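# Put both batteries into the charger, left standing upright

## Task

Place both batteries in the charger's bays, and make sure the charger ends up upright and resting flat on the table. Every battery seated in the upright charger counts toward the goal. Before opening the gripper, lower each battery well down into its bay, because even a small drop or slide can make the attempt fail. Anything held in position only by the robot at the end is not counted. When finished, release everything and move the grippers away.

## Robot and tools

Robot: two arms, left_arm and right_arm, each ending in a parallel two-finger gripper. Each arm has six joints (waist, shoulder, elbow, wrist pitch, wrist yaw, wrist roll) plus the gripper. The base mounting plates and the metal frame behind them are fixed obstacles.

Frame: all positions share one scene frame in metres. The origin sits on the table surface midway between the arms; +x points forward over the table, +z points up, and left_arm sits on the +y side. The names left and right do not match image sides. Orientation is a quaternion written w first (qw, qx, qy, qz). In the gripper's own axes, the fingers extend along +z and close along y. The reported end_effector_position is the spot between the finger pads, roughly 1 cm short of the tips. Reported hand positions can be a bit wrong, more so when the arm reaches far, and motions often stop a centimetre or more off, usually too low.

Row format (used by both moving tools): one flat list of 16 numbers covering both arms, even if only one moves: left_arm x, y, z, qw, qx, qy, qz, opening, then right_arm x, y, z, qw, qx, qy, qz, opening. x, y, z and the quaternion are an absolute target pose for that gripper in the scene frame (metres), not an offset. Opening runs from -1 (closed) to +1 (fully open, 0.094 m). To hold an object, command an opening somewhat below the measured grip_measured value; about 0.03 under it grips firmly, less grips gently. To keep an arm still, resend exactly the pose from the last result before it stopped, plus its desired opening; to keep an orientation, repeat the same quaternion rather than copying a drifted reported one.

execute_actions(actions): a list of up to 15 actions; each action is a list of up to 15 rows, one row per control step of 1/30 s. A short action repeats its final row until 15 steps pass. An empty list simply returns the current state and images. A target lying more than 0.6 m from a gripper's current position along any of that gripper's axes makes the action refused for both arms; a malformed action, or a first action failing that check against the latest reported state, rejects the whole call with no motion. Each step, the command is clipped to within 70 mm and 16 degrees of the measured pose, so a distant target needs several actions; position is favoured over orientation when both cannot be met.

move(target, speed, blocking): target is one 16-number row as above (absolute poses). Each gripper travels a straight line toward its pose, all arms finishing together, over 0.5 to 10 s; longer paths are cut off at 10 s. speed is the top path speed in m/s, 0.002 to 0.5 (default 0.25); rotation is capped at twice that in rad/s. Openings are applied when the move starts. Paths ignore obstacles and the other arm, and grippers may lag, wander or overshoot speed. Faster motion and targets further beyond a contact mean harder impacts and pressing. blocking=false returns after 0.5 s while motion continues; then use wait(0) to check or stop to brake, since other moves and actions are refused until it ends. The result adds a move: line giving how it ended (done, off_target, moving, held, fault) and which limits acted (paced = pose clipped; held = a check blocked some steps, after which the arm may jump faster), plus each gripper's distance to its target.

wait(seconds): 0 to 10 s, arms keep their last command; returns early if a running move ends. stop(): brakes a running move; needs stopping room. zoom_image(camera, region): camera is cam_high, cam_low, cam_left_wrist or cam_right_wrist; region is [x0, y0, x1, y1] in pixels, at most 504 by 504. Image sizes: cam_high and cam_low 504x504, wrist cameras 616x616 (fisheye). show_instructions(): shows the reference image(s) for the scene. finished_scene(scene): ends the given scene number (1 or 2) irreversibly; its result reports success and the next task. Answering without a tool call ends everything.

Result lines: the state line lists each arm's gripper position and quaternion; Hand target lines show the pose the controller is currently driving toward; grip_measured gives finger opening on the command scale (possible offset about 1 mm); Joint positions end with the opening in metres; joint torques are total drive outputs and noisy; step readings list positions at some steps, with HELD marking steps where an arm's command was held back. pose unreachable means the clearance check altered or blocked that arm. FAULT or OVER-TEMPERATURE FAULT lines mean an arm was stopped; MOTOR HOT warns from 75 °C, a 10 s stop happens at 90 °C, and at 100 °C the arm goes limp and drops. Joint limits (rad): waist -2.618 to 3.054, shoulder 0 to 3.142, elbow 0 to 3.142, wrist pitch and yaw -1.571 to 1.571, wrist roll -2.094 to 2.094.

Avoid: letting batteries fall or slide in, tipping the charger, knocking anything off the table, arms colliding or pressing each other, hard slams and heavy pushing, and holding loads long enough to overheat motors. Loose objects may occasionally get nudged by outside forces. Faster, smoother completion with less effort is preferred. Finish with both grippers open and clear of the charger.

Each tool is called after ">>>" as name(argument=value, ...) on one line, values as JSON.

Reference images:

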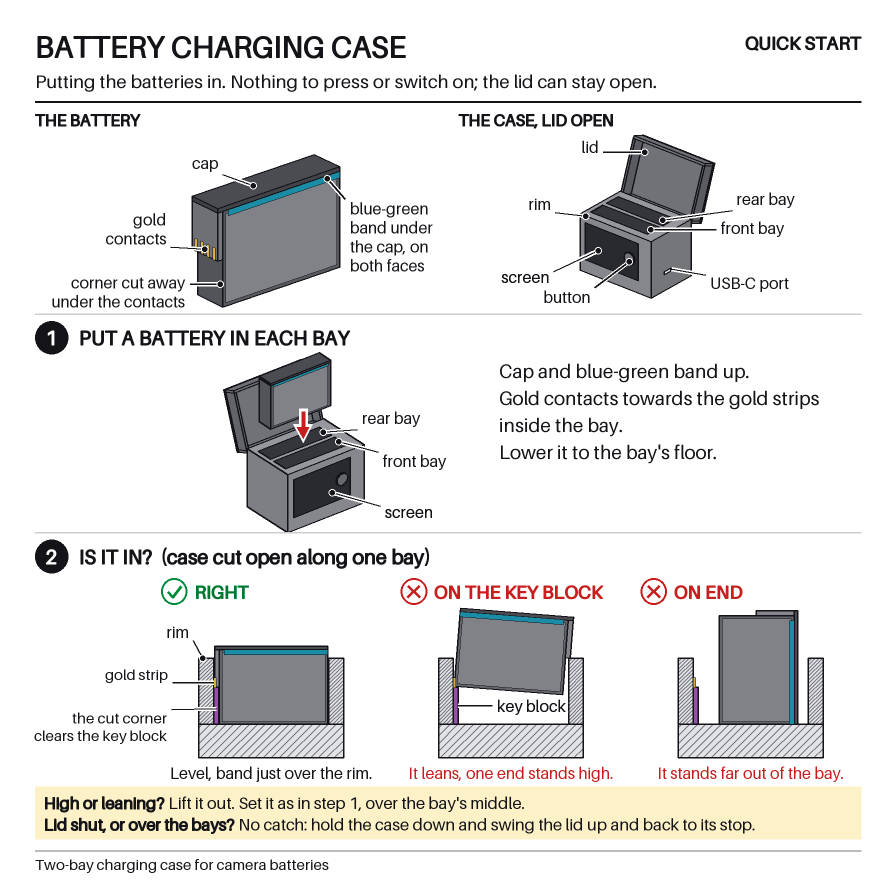

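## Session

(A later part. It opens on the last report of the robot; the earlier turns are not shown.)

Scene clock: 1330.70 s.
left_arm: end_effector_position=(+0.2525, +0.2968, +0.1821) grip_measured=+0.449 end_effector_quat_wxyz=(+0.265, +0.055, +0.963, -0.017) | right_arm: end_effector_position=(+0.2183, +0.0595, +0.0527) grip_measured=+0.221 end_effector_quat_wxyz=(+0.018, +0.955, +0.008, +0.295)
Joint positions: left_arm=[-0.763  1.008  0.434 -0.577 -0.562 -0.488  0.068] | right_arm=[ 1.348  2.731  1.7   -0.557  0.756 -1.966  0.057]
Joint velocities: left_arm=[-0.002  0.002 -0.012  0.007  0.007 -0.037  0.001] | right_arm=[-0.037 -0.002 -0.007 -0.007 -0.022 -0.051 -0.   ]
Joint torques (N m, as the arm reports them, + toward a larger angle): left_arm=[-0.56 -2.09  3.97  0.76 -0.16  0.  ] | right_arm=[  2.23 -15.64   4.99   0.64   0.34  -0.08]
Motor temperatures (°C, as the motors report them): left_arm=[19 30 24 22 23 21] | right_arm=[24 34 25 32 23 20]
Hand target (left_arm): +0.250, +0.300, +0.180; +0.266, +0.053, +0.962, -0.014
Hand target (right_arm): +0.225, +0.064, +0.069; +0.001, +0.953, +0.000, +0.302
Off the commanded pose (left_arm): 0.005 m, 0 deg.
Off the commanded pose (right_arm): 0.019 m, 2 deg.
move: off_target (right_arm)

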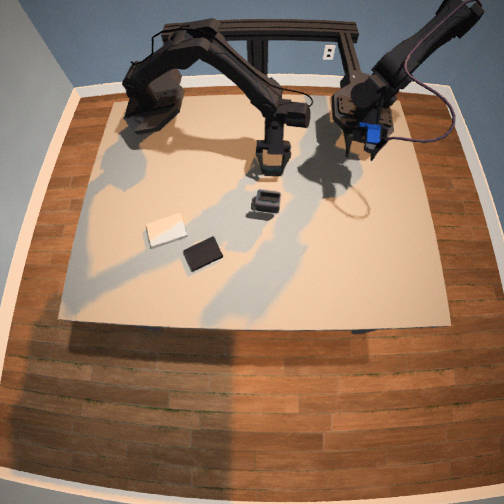

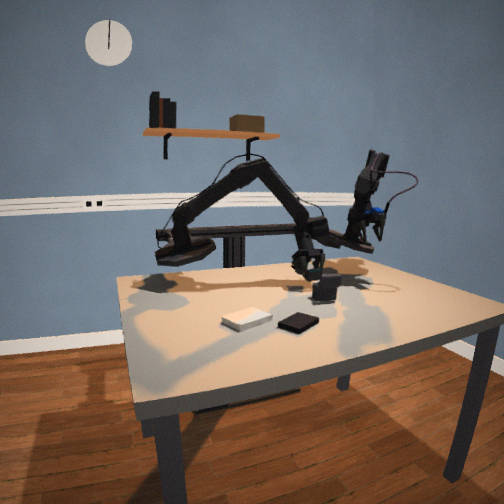

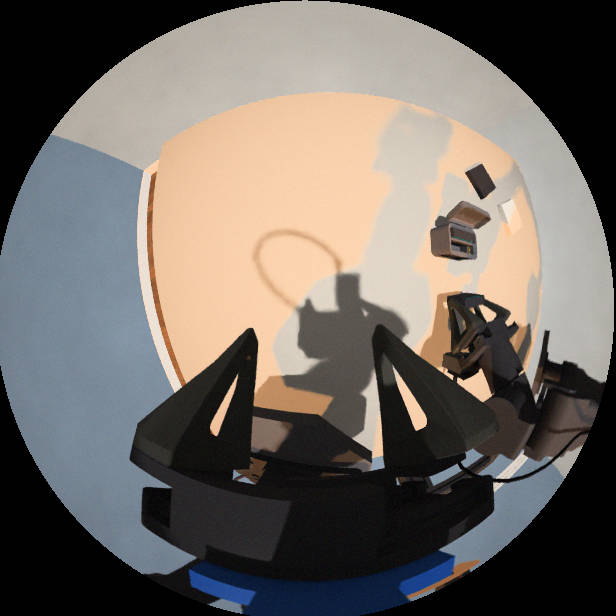

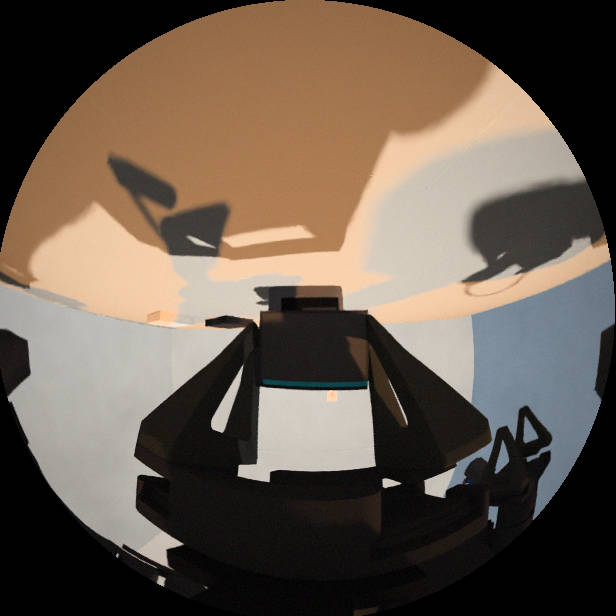

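>>> move(target=[0.25,0.30,0.18,0.2657,0.0530,0.9625,-0.0146,0.45,0.225,0.065,0.046,0,-0.9537,0,-0.3007,0.17], speed=0.03)

Scene clock: 1334.93 s.
left_arm: end_effector_position=(+0.2524, +0.2968, +0.1821) grip_measured=+0.449 end_effector_quat_wxyz=(+0.265, +0.055, +0.963, -0.017) | right_arm: end_effector_position=(+0.2240, +0.0660, +0.0461) grip_measured=+0.221 end_effector_quat_wxyz=(+0.002, +0.954, -0.001, +0.298)
Joint positions: left_arm=[-0.763  1.008  0.434 -0.577 -0.561 -0.488  0.068] | right_arm=[ 1.337  2.748  1.7   -0.494  0.753 -1.98   0.057]
Joint velocities: left_arm=[-0.007  0.007  0.007 -0.066 -0.007 -0.037  0.   ] | right_arm=[ 0.002  0.017 -0.012  0.007 -0.051 -0.007  0.   ]
Joint torques (N m, as the arm reports them, + toward a larger angle): left_arm=[-0.48 -2.19  4.03  0.8  -0.16 -0.01] | right_arm=[  2.41 -13.01   4.43   0.68   0.3   -0.1 ]
Motor temperatures (°C, as the motors report them): left_arm=[19 30 24 22 23 21] | right_arm=[24 34 24 32 23 20]
Hand target (left_arm): +0.250, +0.300, +0.180; +0.266, +0.053, +0.963, -0.015
Hand target (right_arm): +0.225, +0.065, +0.046; +0.000, +0.954, -0.000, +0.301
Off the commanded pose (left_arm): 0.005 m, 0 deg.
Off the commanded pose (right_arm): 0.001 m, 0 deg.
move: done

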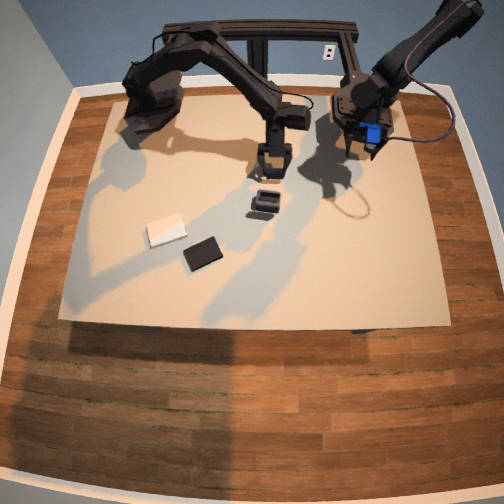

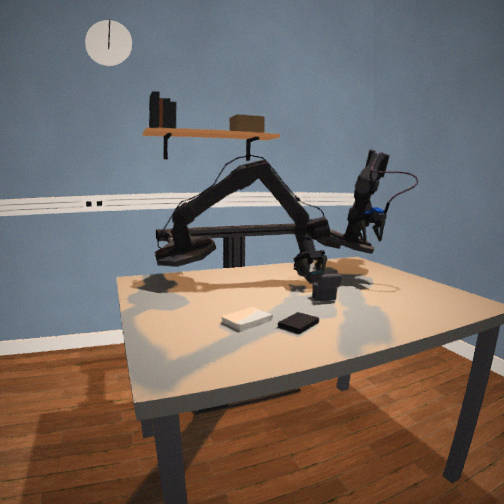

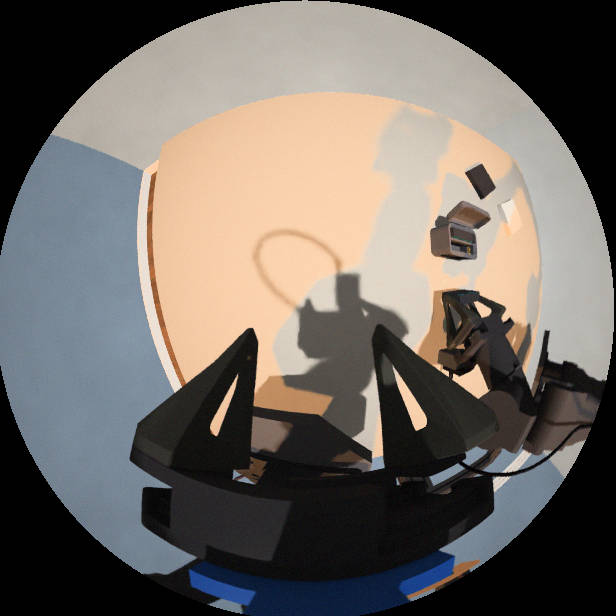

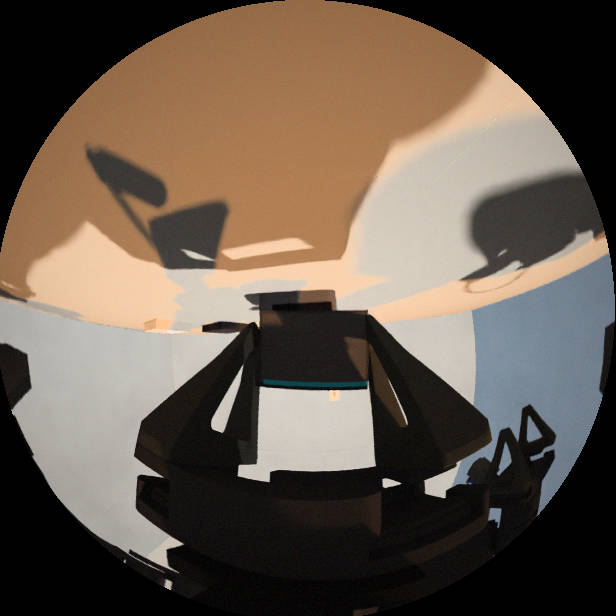

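>>> move(target=[0.25,0.30,0.18,0.2657,0.0530,0.9625,-0.0146,0.45,0.225,0.065,0.032,0,-0.9537,0,-0.3007,0.17], speed=0.02)

Scene clock: 1337.07 s.
left_arm: end_effector_position=(+0.2524, +0.2967, +0.1821) grip_measured=+0.449 end_effector_quat_wxyz=(+0.265, +0.055, +0.963, -0.017) | right_arm: end_effector_position=(+0.2223, +0.0682, +0.0344) grip_measured=+0.221 end_effector_quat_wxyz=(-0.001, +0.954, +0.001, +0.299)
Joint positions: left_arm=[-0.763  1.008  0.434 -0.577 -0.561 -0.488  0.068] | right_arm=[ 1.337  2.777  1.7   -0.457  0.752 -1.988  0.057]
Joint velocities: left_arm=[ 0.012 -0.002 -0.032  0.095 -0.007 -0.022  0.   ] | right_arm=[-0.007  0.012 -0.012  0.095 -0.095  0.022  0.   ]
Joint torques (N m, as the arm reports them, + toward a larger angle): left_arm=[-0.47 -2.12  4.    0.8  -0.19 -0.02] | right_arm=[  1.98 -12.83   4.22   0.73   0.35  -0.08]
Motor temperatures (°C, as the motors report them): left_arm=[19 30 24 22 23 21] | right_arm=[24 34 24 31 23 20]
Hand target (left_arm): +0.250, +0.300, +0.180; +0.266, +0.053, +0.963, -0.015
Hand target (right_arm): +0.225, +0.065, +0.032; +0.000, +0.954, -0.000, +0.301
Off the commanded pose (left_arm): 0.005 m, 0 deg.
Off the commanded pose (right_arm): 0.005 m, 0 deg.
move: done

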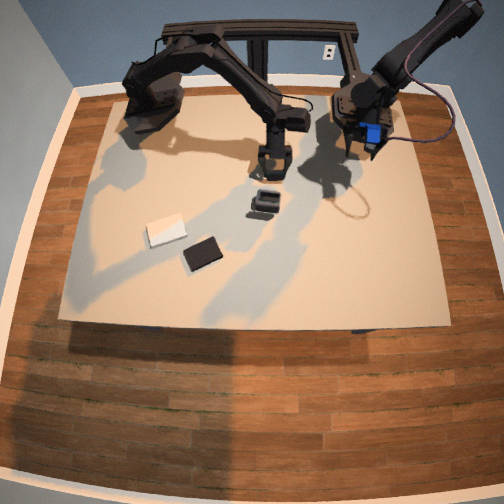

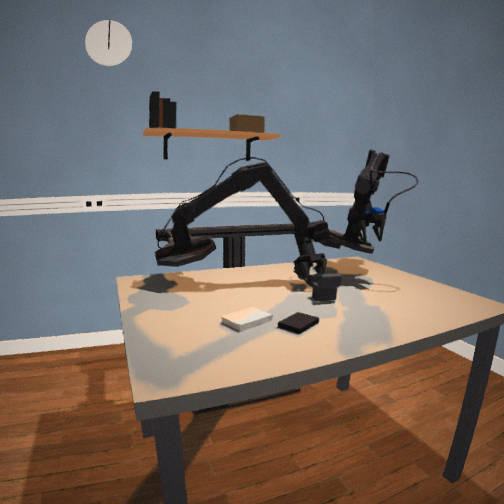

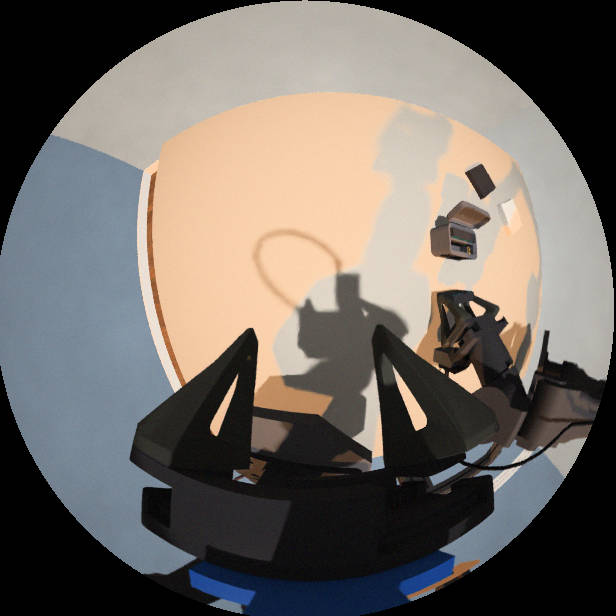

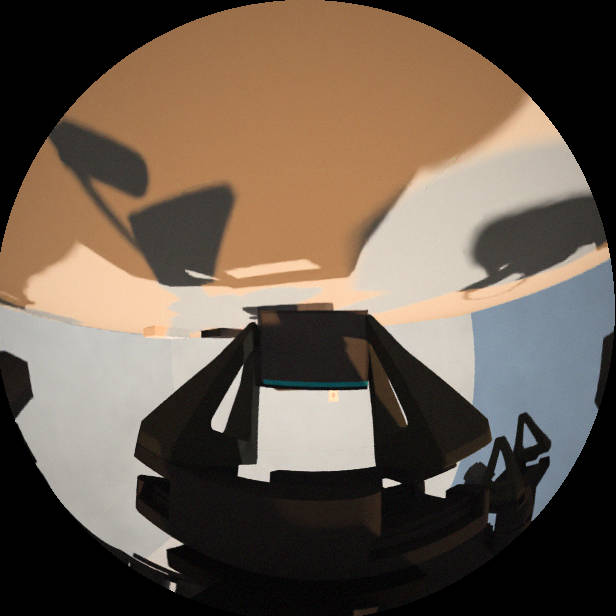

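>>> move(target=[0.25,0.30,0.18,0.2657,0.0530,0.9625,-0.0146,0.45,0.225,0.065,0.022,0,-0.9537,0,-0.3007,0.17], speed=0.015)

>>> zoom_image(camera="cam_low", region=[270,230,370,310])

Scene clock: 1340.07 s.
left_arm: end_effector_position=(+0.2524, +0.2967, +0.1821) grip_measured=+0.449 end_effector_quat_wxyz=(+0.265, +0.055, +0.963, -0.017) | right_arm: end_effector_position=(+0.2241, +0.0670, +0.0236) grip_measured=+0.221 end_effector_quat_wxyz=(-0.000, +0.955, -0.001, +0.298)
Joint positions: left_arm=[-0.763  1.008  0.434 -0.577 -0.561 -0.488  0.068] | right_arm=[ 1.327  2.8    1.7   -0.429  0.751 -1.994  0.057]
Joint velocities: left_arm=[-0.012 -0.027  0.007 -0.022 -0.022 -0.066 -0.001] | right_arm=[ 0.002 -0.002  0.002 -0.022  0.022 -0.007 -0.   ]
Joint torques (N m, as the arm reports them, + toward a larger angle): left_arm=[-0.39 -2.    3.95  0.77 -0.17  0.01] | right_arm=[  2.36 -12.84   4.22   0.76   0.33  -0.1 ]
Motor temperatures (°C, as the motors report them): left_arm=[19 30 24 22 23 21] | right_arm=[24 34 24 31 23 20]
Hand target (left_arm): +0.250, +0.300, +0.180; +0.266, +0.053, +0.962, -0.014
Hand target (right_arm): +0.225, +0.065, +0.022; +0.000, +0.954, -0.000, +0.300
Off the commanded pose (left_arm): 0.005 m, 0 deg.
Off the commanded pose (right_arm): 0.003 m, 0 deg.
move: done

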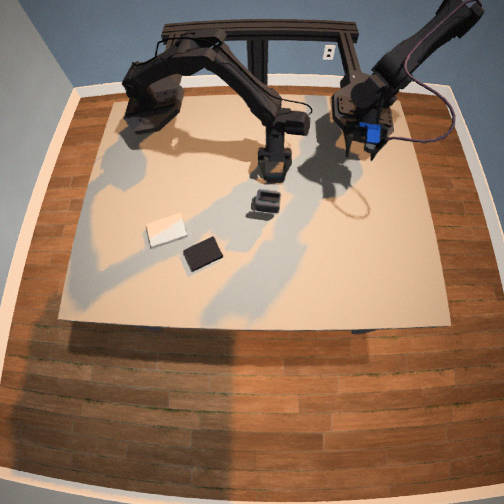

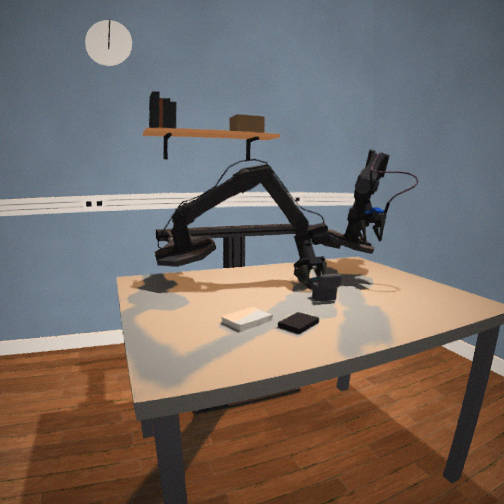

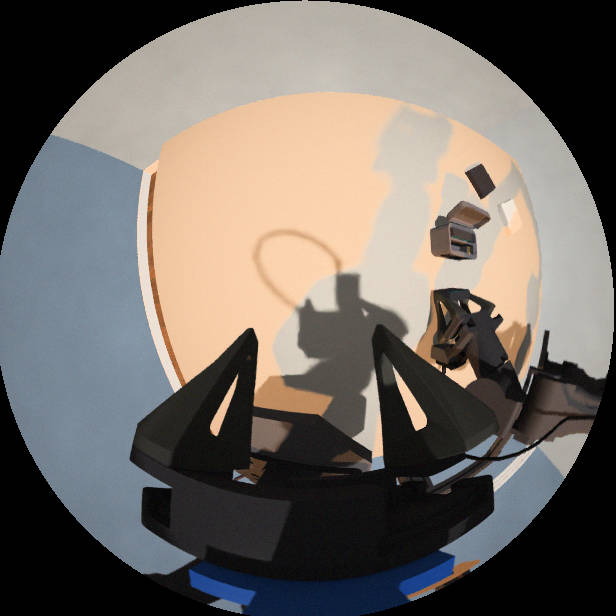

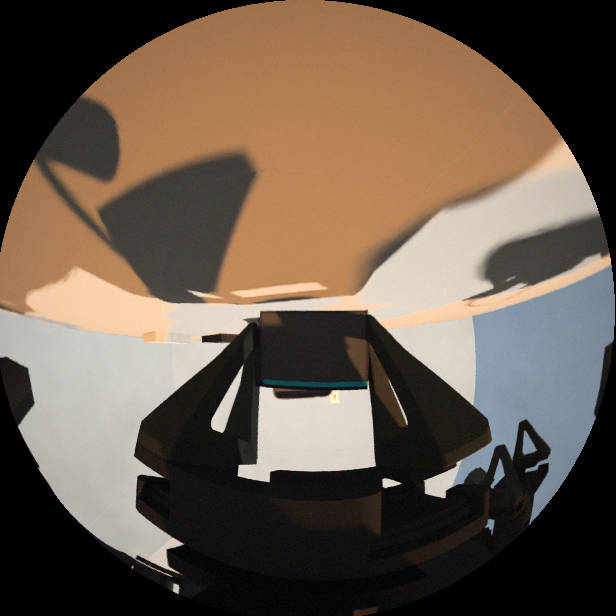

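Region (270, 230, 370, 310) of cam_low's 504x504 image, scaled by 5.040, with more detail than that image has; it fills the top 403 rows of this view, and the rest is white.

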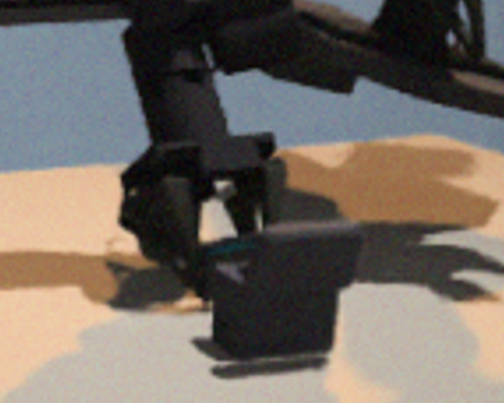

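>>> move(target=[0.25,0.30,0.18,0.2657,0.0530,0.9625,-0.0146,0.45,0.225,0.065,0.015,0,-0.9537,0,-0.3007,0.17], speed=0.01)

Scene clock: 1342.57 s.
left_arm: end_effector_position=(+0.2524, +0.2967, +0.1820) grip_measured=+0.449 end_effector_quat_wxyz=(+0.265, +0.055, +0.963, -0.018) | right_arm: end_effector_position=(+0.2235, +0.0683, +0.0192) grip_measured=+0.221 end_effector_quat_wxyz=(-0.002, +0.954, -0.000, +0.298)
Joint positions: left_arm=[-0.763  1.008  0.434 -0.577 -0.561 -0.488  0.068] | right_arm=[ 1.327  2.812  1.7   -0.411  0.75  -1.999  0.057]
Joint velocities: left_arm=[-0.012  0.002 -0.007 -0.007  0.007  0.022  0.001] | right_arm=[ 0.002 -0.007  0.017  0.051  0.007  0.037 -0.001]
Joint torques (N m, as the arm reports them, + toward a larger angle): left_arm=[-0.44 -2.2   3.99  0.8  -0.19 -0.02] | right_arm=[  2.17 -12.43   4.43   0.74   0.35  -0.09]
Motor temperatures (°C, as the motors report them): left_arm=[19 30 24 22 23 21] | right_arm=[24 34 24 31 23 20]
Hand target (left_arm): +0.250, +0.300, +0.180; +0.266, +0.053, +0.963, -0.015
Hand target (right_arm): +0.225, +0.065, +0.015; +0.000, +0.954, +0.000, +0.300
Off the commanded pose (left_arm): 0.005 m, 0 deg.
Off the commanded pose (right_arm): 0.006 m, 0 deg.
move: done

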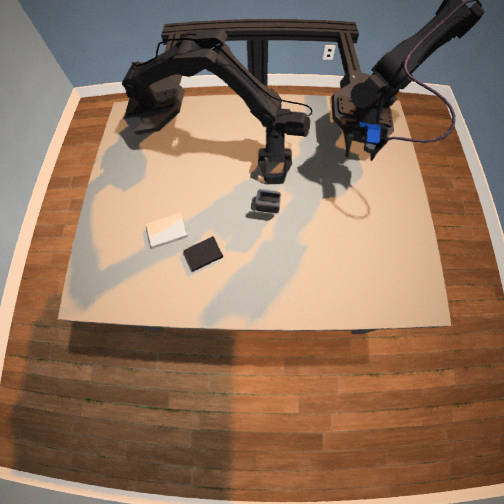

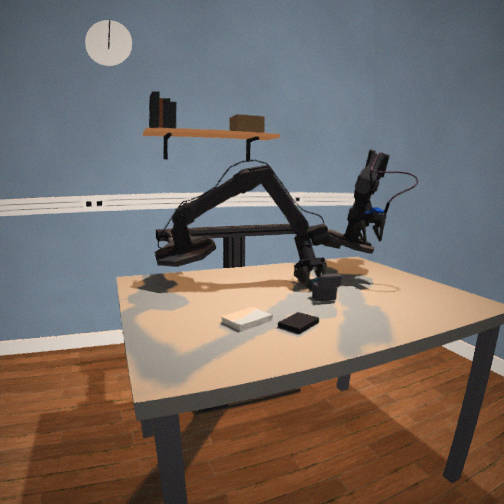

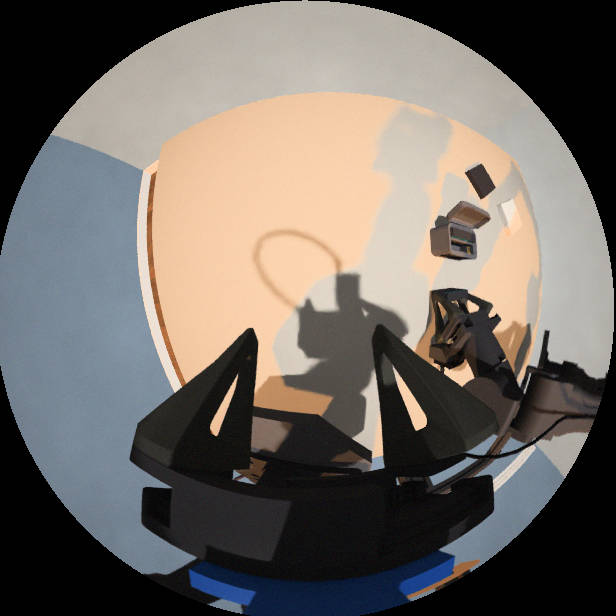

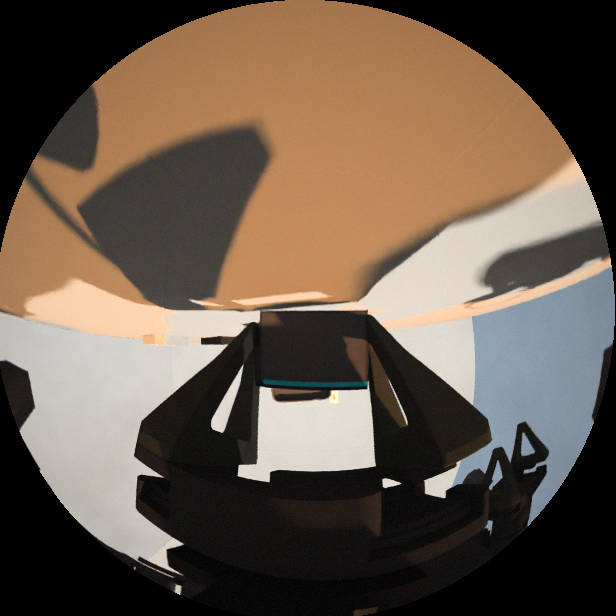

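>>> zoom_image(camera="cam_low", region=[280,245,350,305])

>>> zoom_image(camera="cam_left_wrist", region=[400,260,540,400])

Region (280, 245, 350, 305) of cam_low's 504x504 image, scaled by 7.200, with more detail than that image has; it fills the top 432 rows of this view, and the rest is white.

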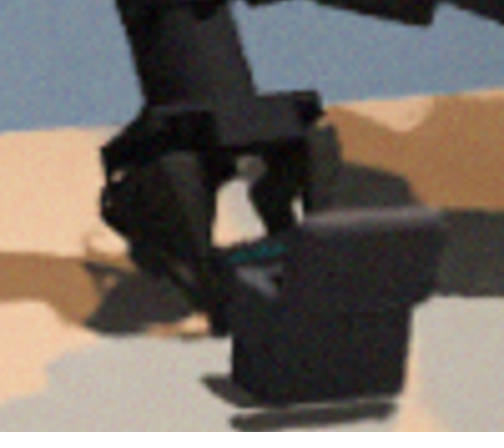

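Region (400, 260, 540, 400) of cam_left_wrist's 616x616 image, scaled by 3.600, with more detail than that image has.

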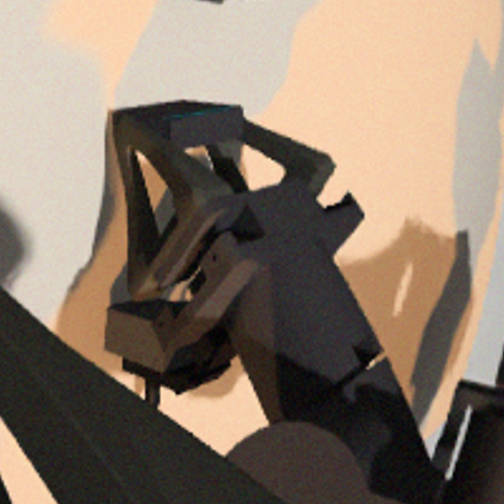

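>>> move(target=[0.25,0.30,0.18,0.2657,0.0530,0.9625,-0.0146,0.45,0.225,0.065,0.010,0,-0.9537,0,-0.3007,0.17], speed=0.01)

Scene clock: 1349.50 s.
left_arm: end_effector_position=(+0.2524, +0.2967, +0.1820) grip_measured=+0.449 end_effector_quat_wxyz=(+0.265, +0.055, +0.963, -0.018) | right_arm: end_effector_position=(+0.2238, +0.0693, +0.0191) grip_measured=+0.221 end_effector_quat_wxyz=(-0.004, +0.954, +0.001, +0.299)
Joint positions: left_arm=[-0.763  1.008  0.434 -0.577 -0.561 -0.488  0.068] | right_arm=[ 1.327  2.812  1.7   -0.405  0.75  -2.005  0.057]
Joint velocities: left_arm=[-0.007 -0.007 -0.012  0.037 -0.066  0.051 -0.   ] | right_arm=[-0.002 -0.002  0.012  0.007 -0.066  0.037  0.001]
Joint torques (N m, as the arm reports them, + toward a larger angle): left_arm=[-0.43 -2.14  3.99  0.76 -0.19 -0.01] | right_arm=[  1.89 -11.59   4.43   0.88   0.33  -0.03]
Motor temperatures (°C, as the motors report them): left_arm=[19 30 24 22 23 21] | right_arm=[24 34 24 31 23 20]
Hand target (left_arm): +0.250, +0.300, +0.180; +0.266, +0.053, +0.962, -0.014
Hand target (right_arm): +0.225, +0.065, +0.010; +0.000, +0.954, -0.000, +0.301
Off the commanded pose (left_arm): 0.005 m, 0 deg.
Off the commanded pose (right_arm): 0.010 m, 0 deg.
move: done

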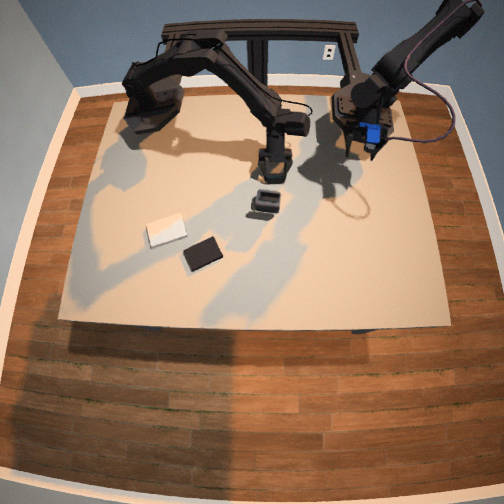

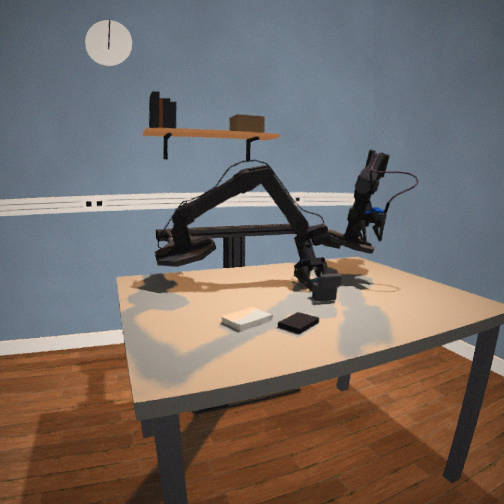

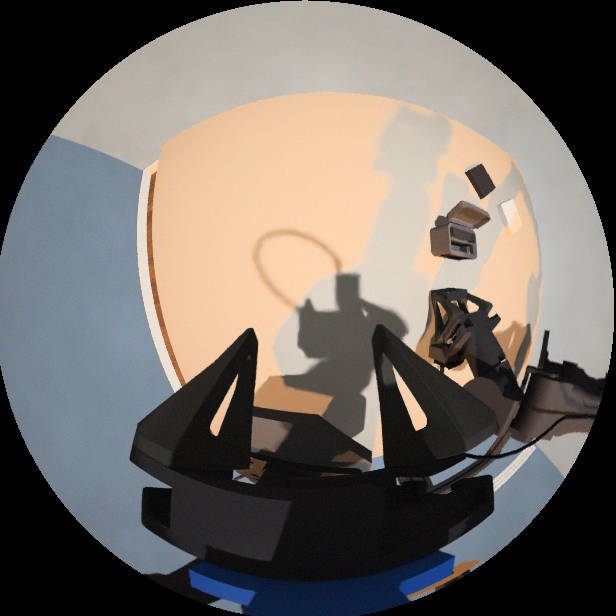

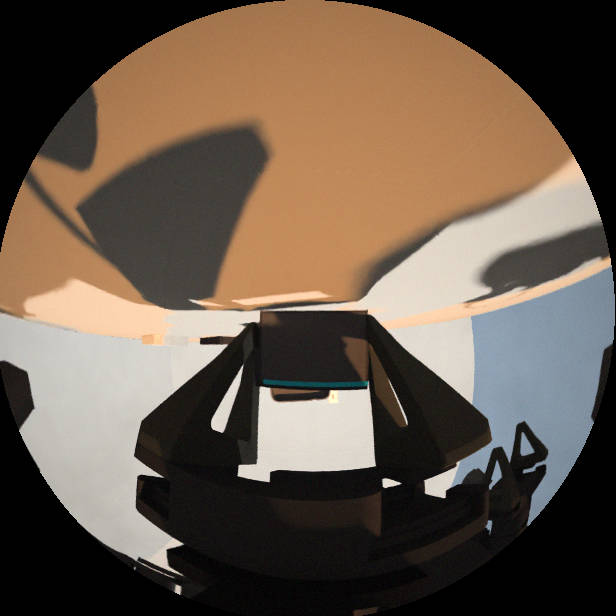

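>>> execute_actions(actions=[[[0.25,0.30,0.18,0.2657,0.0530,0.9625,-0.0146,0.45,0.225,0.067,0.016,0,-0.9537,0,-0.3007,0.20]],[[0.25,0.30,0.18,0.2657,0.0530,0.9625,-0.0146,0.45,0.225,0.067,0.016,0,-0.9537,0,-0.3007,0.26]],[[0.25,0.30,0.18,0.2657,0.0530,0.9625,-0.0146,0.45,0.225,0.067,0.016,0,-0.9537,0,-0.3007,0.5]]])

Scene clock: 1354.87 s.
left_arm: end_effector_position=(+0.2524, +0.2967, +0.1820) grip_measured=+0.449 end_effector_quat_wxyz=(+0.265, +0.055, +0.963, -0.018) | right_arm: end_effector_position=(+0.2239, +0.0695, +0.0191) grip_measured=+0.498 end_effector_quat_wxyz=(-0.004, +0.954, +0.001, +0.299)
Joint positions: left_arm=[-0.763  1.008  0.434 -0.577 -0.561 -0.488  0.068] | right_arm=[ 1.327  2.812  1.7   -0.404  0.75  -2.006  0.07 ]
Joint velocities: left_arm=[-0.002 -0.012 -0.007 -0.022 -0.037 -0.007 -0.001] | right_arm=[-0.002  0.002  0.007 -0.007 -0.007  0.022  0.   ]
Joint torques (N m, as the arm reports them, + toward a larger angle): left_arm=[-0.45 -2.08  3.95  0.77 -0.2  -0.05] | right_arm=[  2.3  -12.14   5.49   0.62   0.37  -0.02]
Motor temperatures (°C, as the motors report them): left_arm=[19 30 24 22 23 21] | right_arm=[24 33 24 31 23 20]
Hand target (left_arm): +0.250, +0.300, +0.180; +0.266, +0.053, +0.962, -0.015
Hand target (right_arm): +0.225, +0.067, +0.016; -0.000, +0.954, +0.000, +0.301
Off the commanded pose (left_arm): 0.005 m, 0 deg.
Off the commanded pose (right_arm): 0.004 m, 1 deg.
Step readings (end_effector_position; steps 1 to 15: 1st action; 16 to 30: 2nd action; 31 to 45: 3rd action):
0: left_arm (+0.2524, +0.2967, +0.1820) | right_arm (+0.2239, +0.0695, +0.0191)
1: left_arm (+0.2524, +0.2967, +0.1820) | right_arm (+0.2239, +0.0695, +0.0191)
2: left_arm (+0.2524, +0.2967, +0.1820) | right_arm (+0.2239, +0.0695, +0.0191)
4: left_arm (+0.2524, +0.2967, +0.1820) | right_arm (+0.2239, +0.0695, +0.0191)
8: left_arm (+0.2524, +0.2967, +0.1820) | right_arm (+0.2239, +0.0695, +0.0191)
15: left_arm (+0.2524, +0.2967, +0.1820) | right_arm (+0.2239, +0.0695, +0.0191)
16: left_arm (+0.2524, +0.2967, +0.1820) | right_arm (+0.2239, +0.0695, +0.0191)
17: left_arm (+0.2524, +0.2967, +0.1820) | right_arm (+0.2239, +0.0695, +0.0191)
19: left_arm (+0.2524, +0.2967, +0.1820) | right_arm (+0.2239, +0.0695, +0.0191)
23: left_arm (+0.2524, +0.2967, +0.1820) | right_arm (+0.2239, +0.0695, +0.0191)
30: left_arm (+0.2524, +0.2967, +0.1820) | right_arm (+0.2239, +0.0695, +0.0191)
31: left_arm (+0.2524, +0.2967, +0.1820) | right_arm (+0.2239, +0.0695, +0.0191)
32: left_arm (+0.2524, +0.2967, +0.1820) | right_arm (+0.2239, +0.0695, +0.0191)
34: left_arm (+0.2524, +0.2967, +0.1820) | right_arm (+0.2239, +0.0695, +0.0191)
38: left_arm (+0.2524, +0.2967, +0.1820) | right_arm (+0.2239, +0.0695, +0.0191)
45: end_effector_position above

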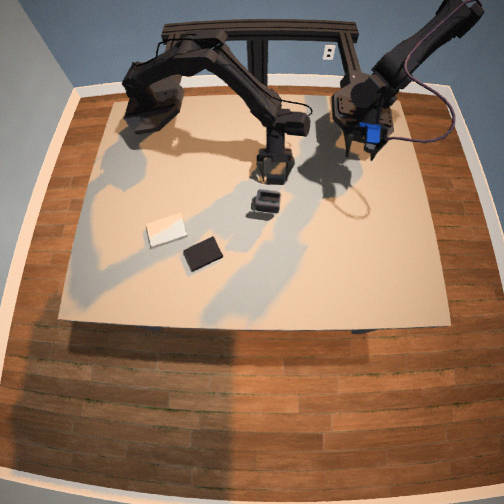

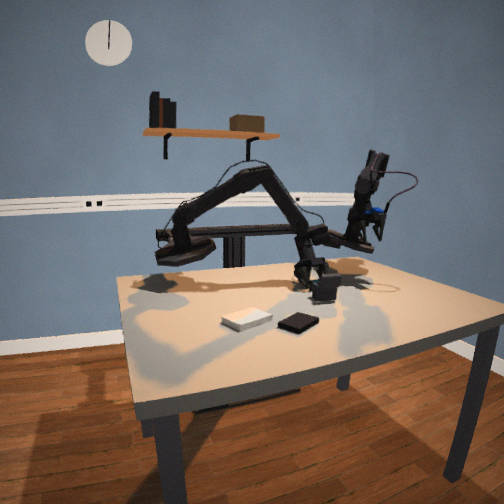

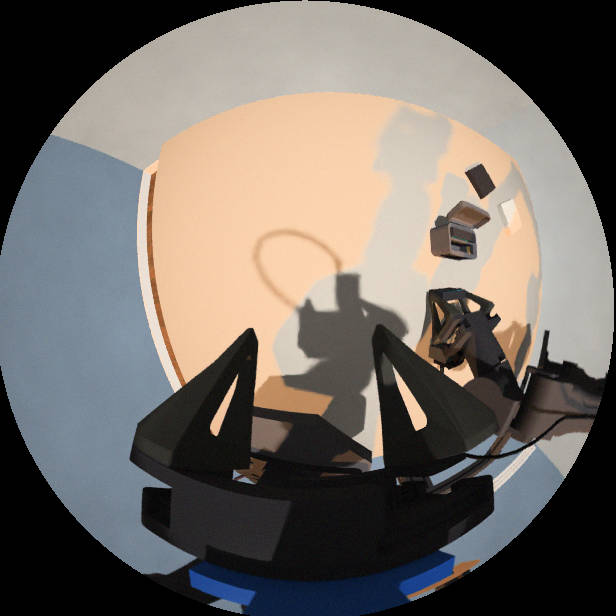

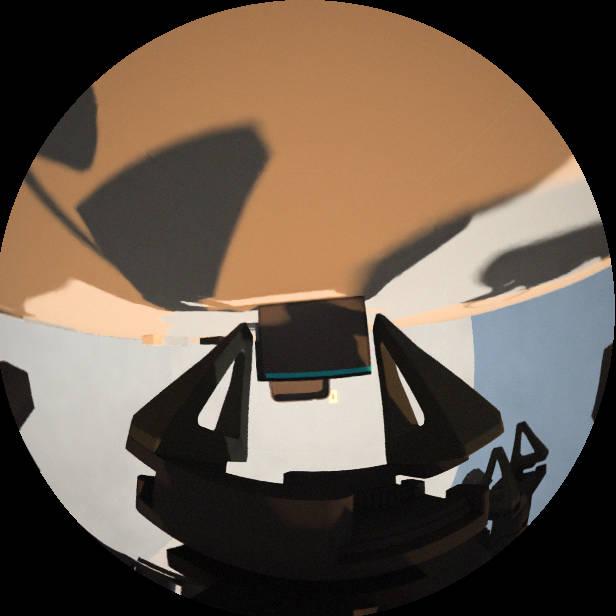

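>>> move(target=[0.25,0.30,0.18,0.2657,0.0530,0.9625,-0.0146,0.45,0.215,0.067,0.085,0,-0.9537,0,-0.3007,0.5], speed=0.08)

Scene clock: 1359.20 s.
left_arm: end_effector_position=(+0.2523, +0.2966, +0.1820) grip_measured=+0.449 end_effector_quat_wxyz=(+0.264, +0.055, +0.963, -0.018) | right_arm: end_effector_position=(+0.2159, +0.0598, +0.0649) grip_measured=+0.498 end_effector_quat_wxyz=(+0.014, +0.956, +0.004, +0.292)
Joint positions: left_arm=[-0.763  1.008  0.434 -0.577 -0.56  -0.488  0.068] | right_arm=[ 1.357  2.702  1.7   -0.591  0.75  -1.948  0.07 ]
Joint velocities: left_arm=[ 0.002 -0.012  0.002  0.007  0.022  0.022 -0.   ] | right_arm=[ 0.017 -0.002  0.007 -0.037 -0.007 -0.081 -0.001]
Joint torques (N m, as the arm reports them, + toward a larger angle): left_arm=[-0.5  -2.19  3.97  0.78 -0.2   0.  ] | right_arm=[  3.86 -14.98   7.29   0.27   0.38   0.07]
Motor temperatures (°C, as the motors report them): left_arm=[19 30 24 22 23 21] | right_arm=[24 33 24 31 23 20]
Hand target (left_arm): +0.250, +0.300, +0.180; +0.266, +0.053, +0.963, -0.015
Hand target (right_arm): +0.215, +0.067, +0.085; +0.000, +0.954, +0.000, +0.301
Off the commanded pose (left_arm): 0.005 m, 0 deg.
Off the commanded pose (right_arm): 0.021 m, 2 deg.
move: off_target (right_arm)

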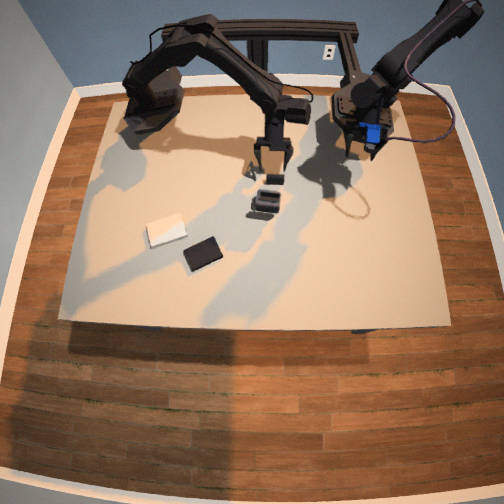

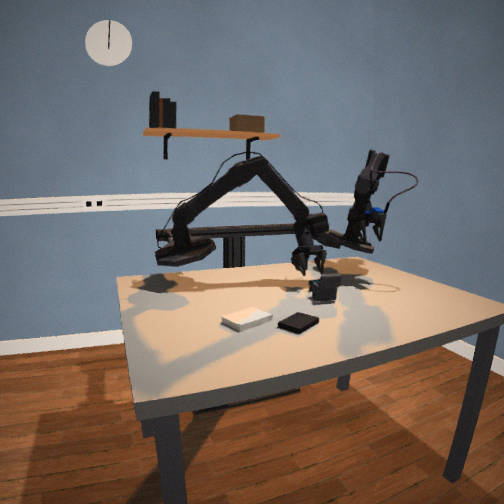

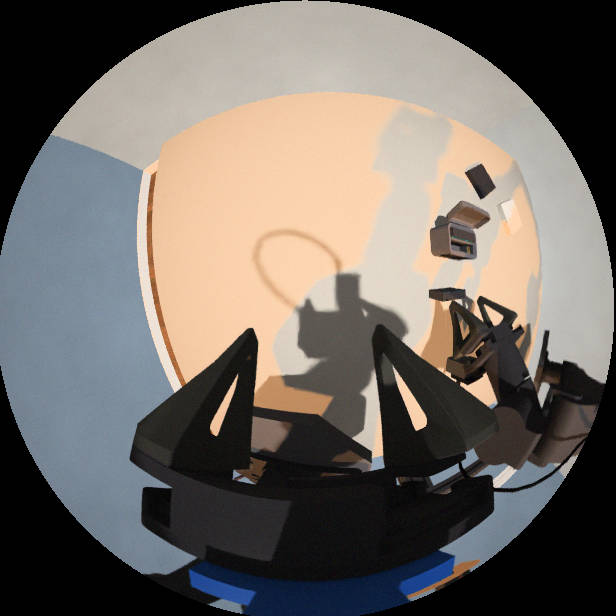

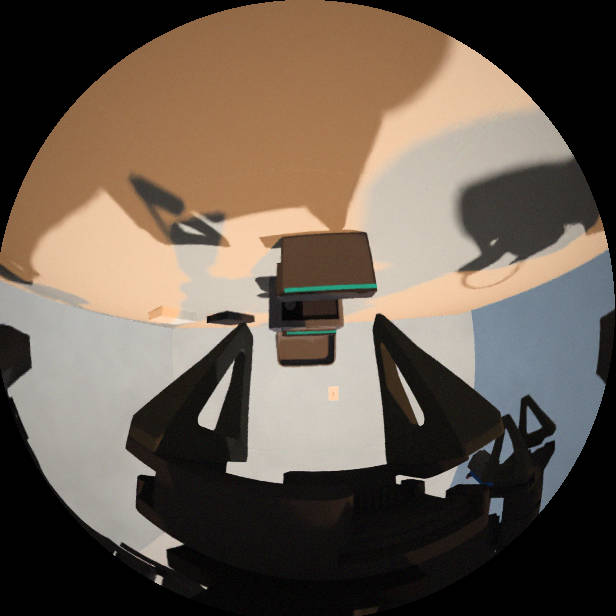

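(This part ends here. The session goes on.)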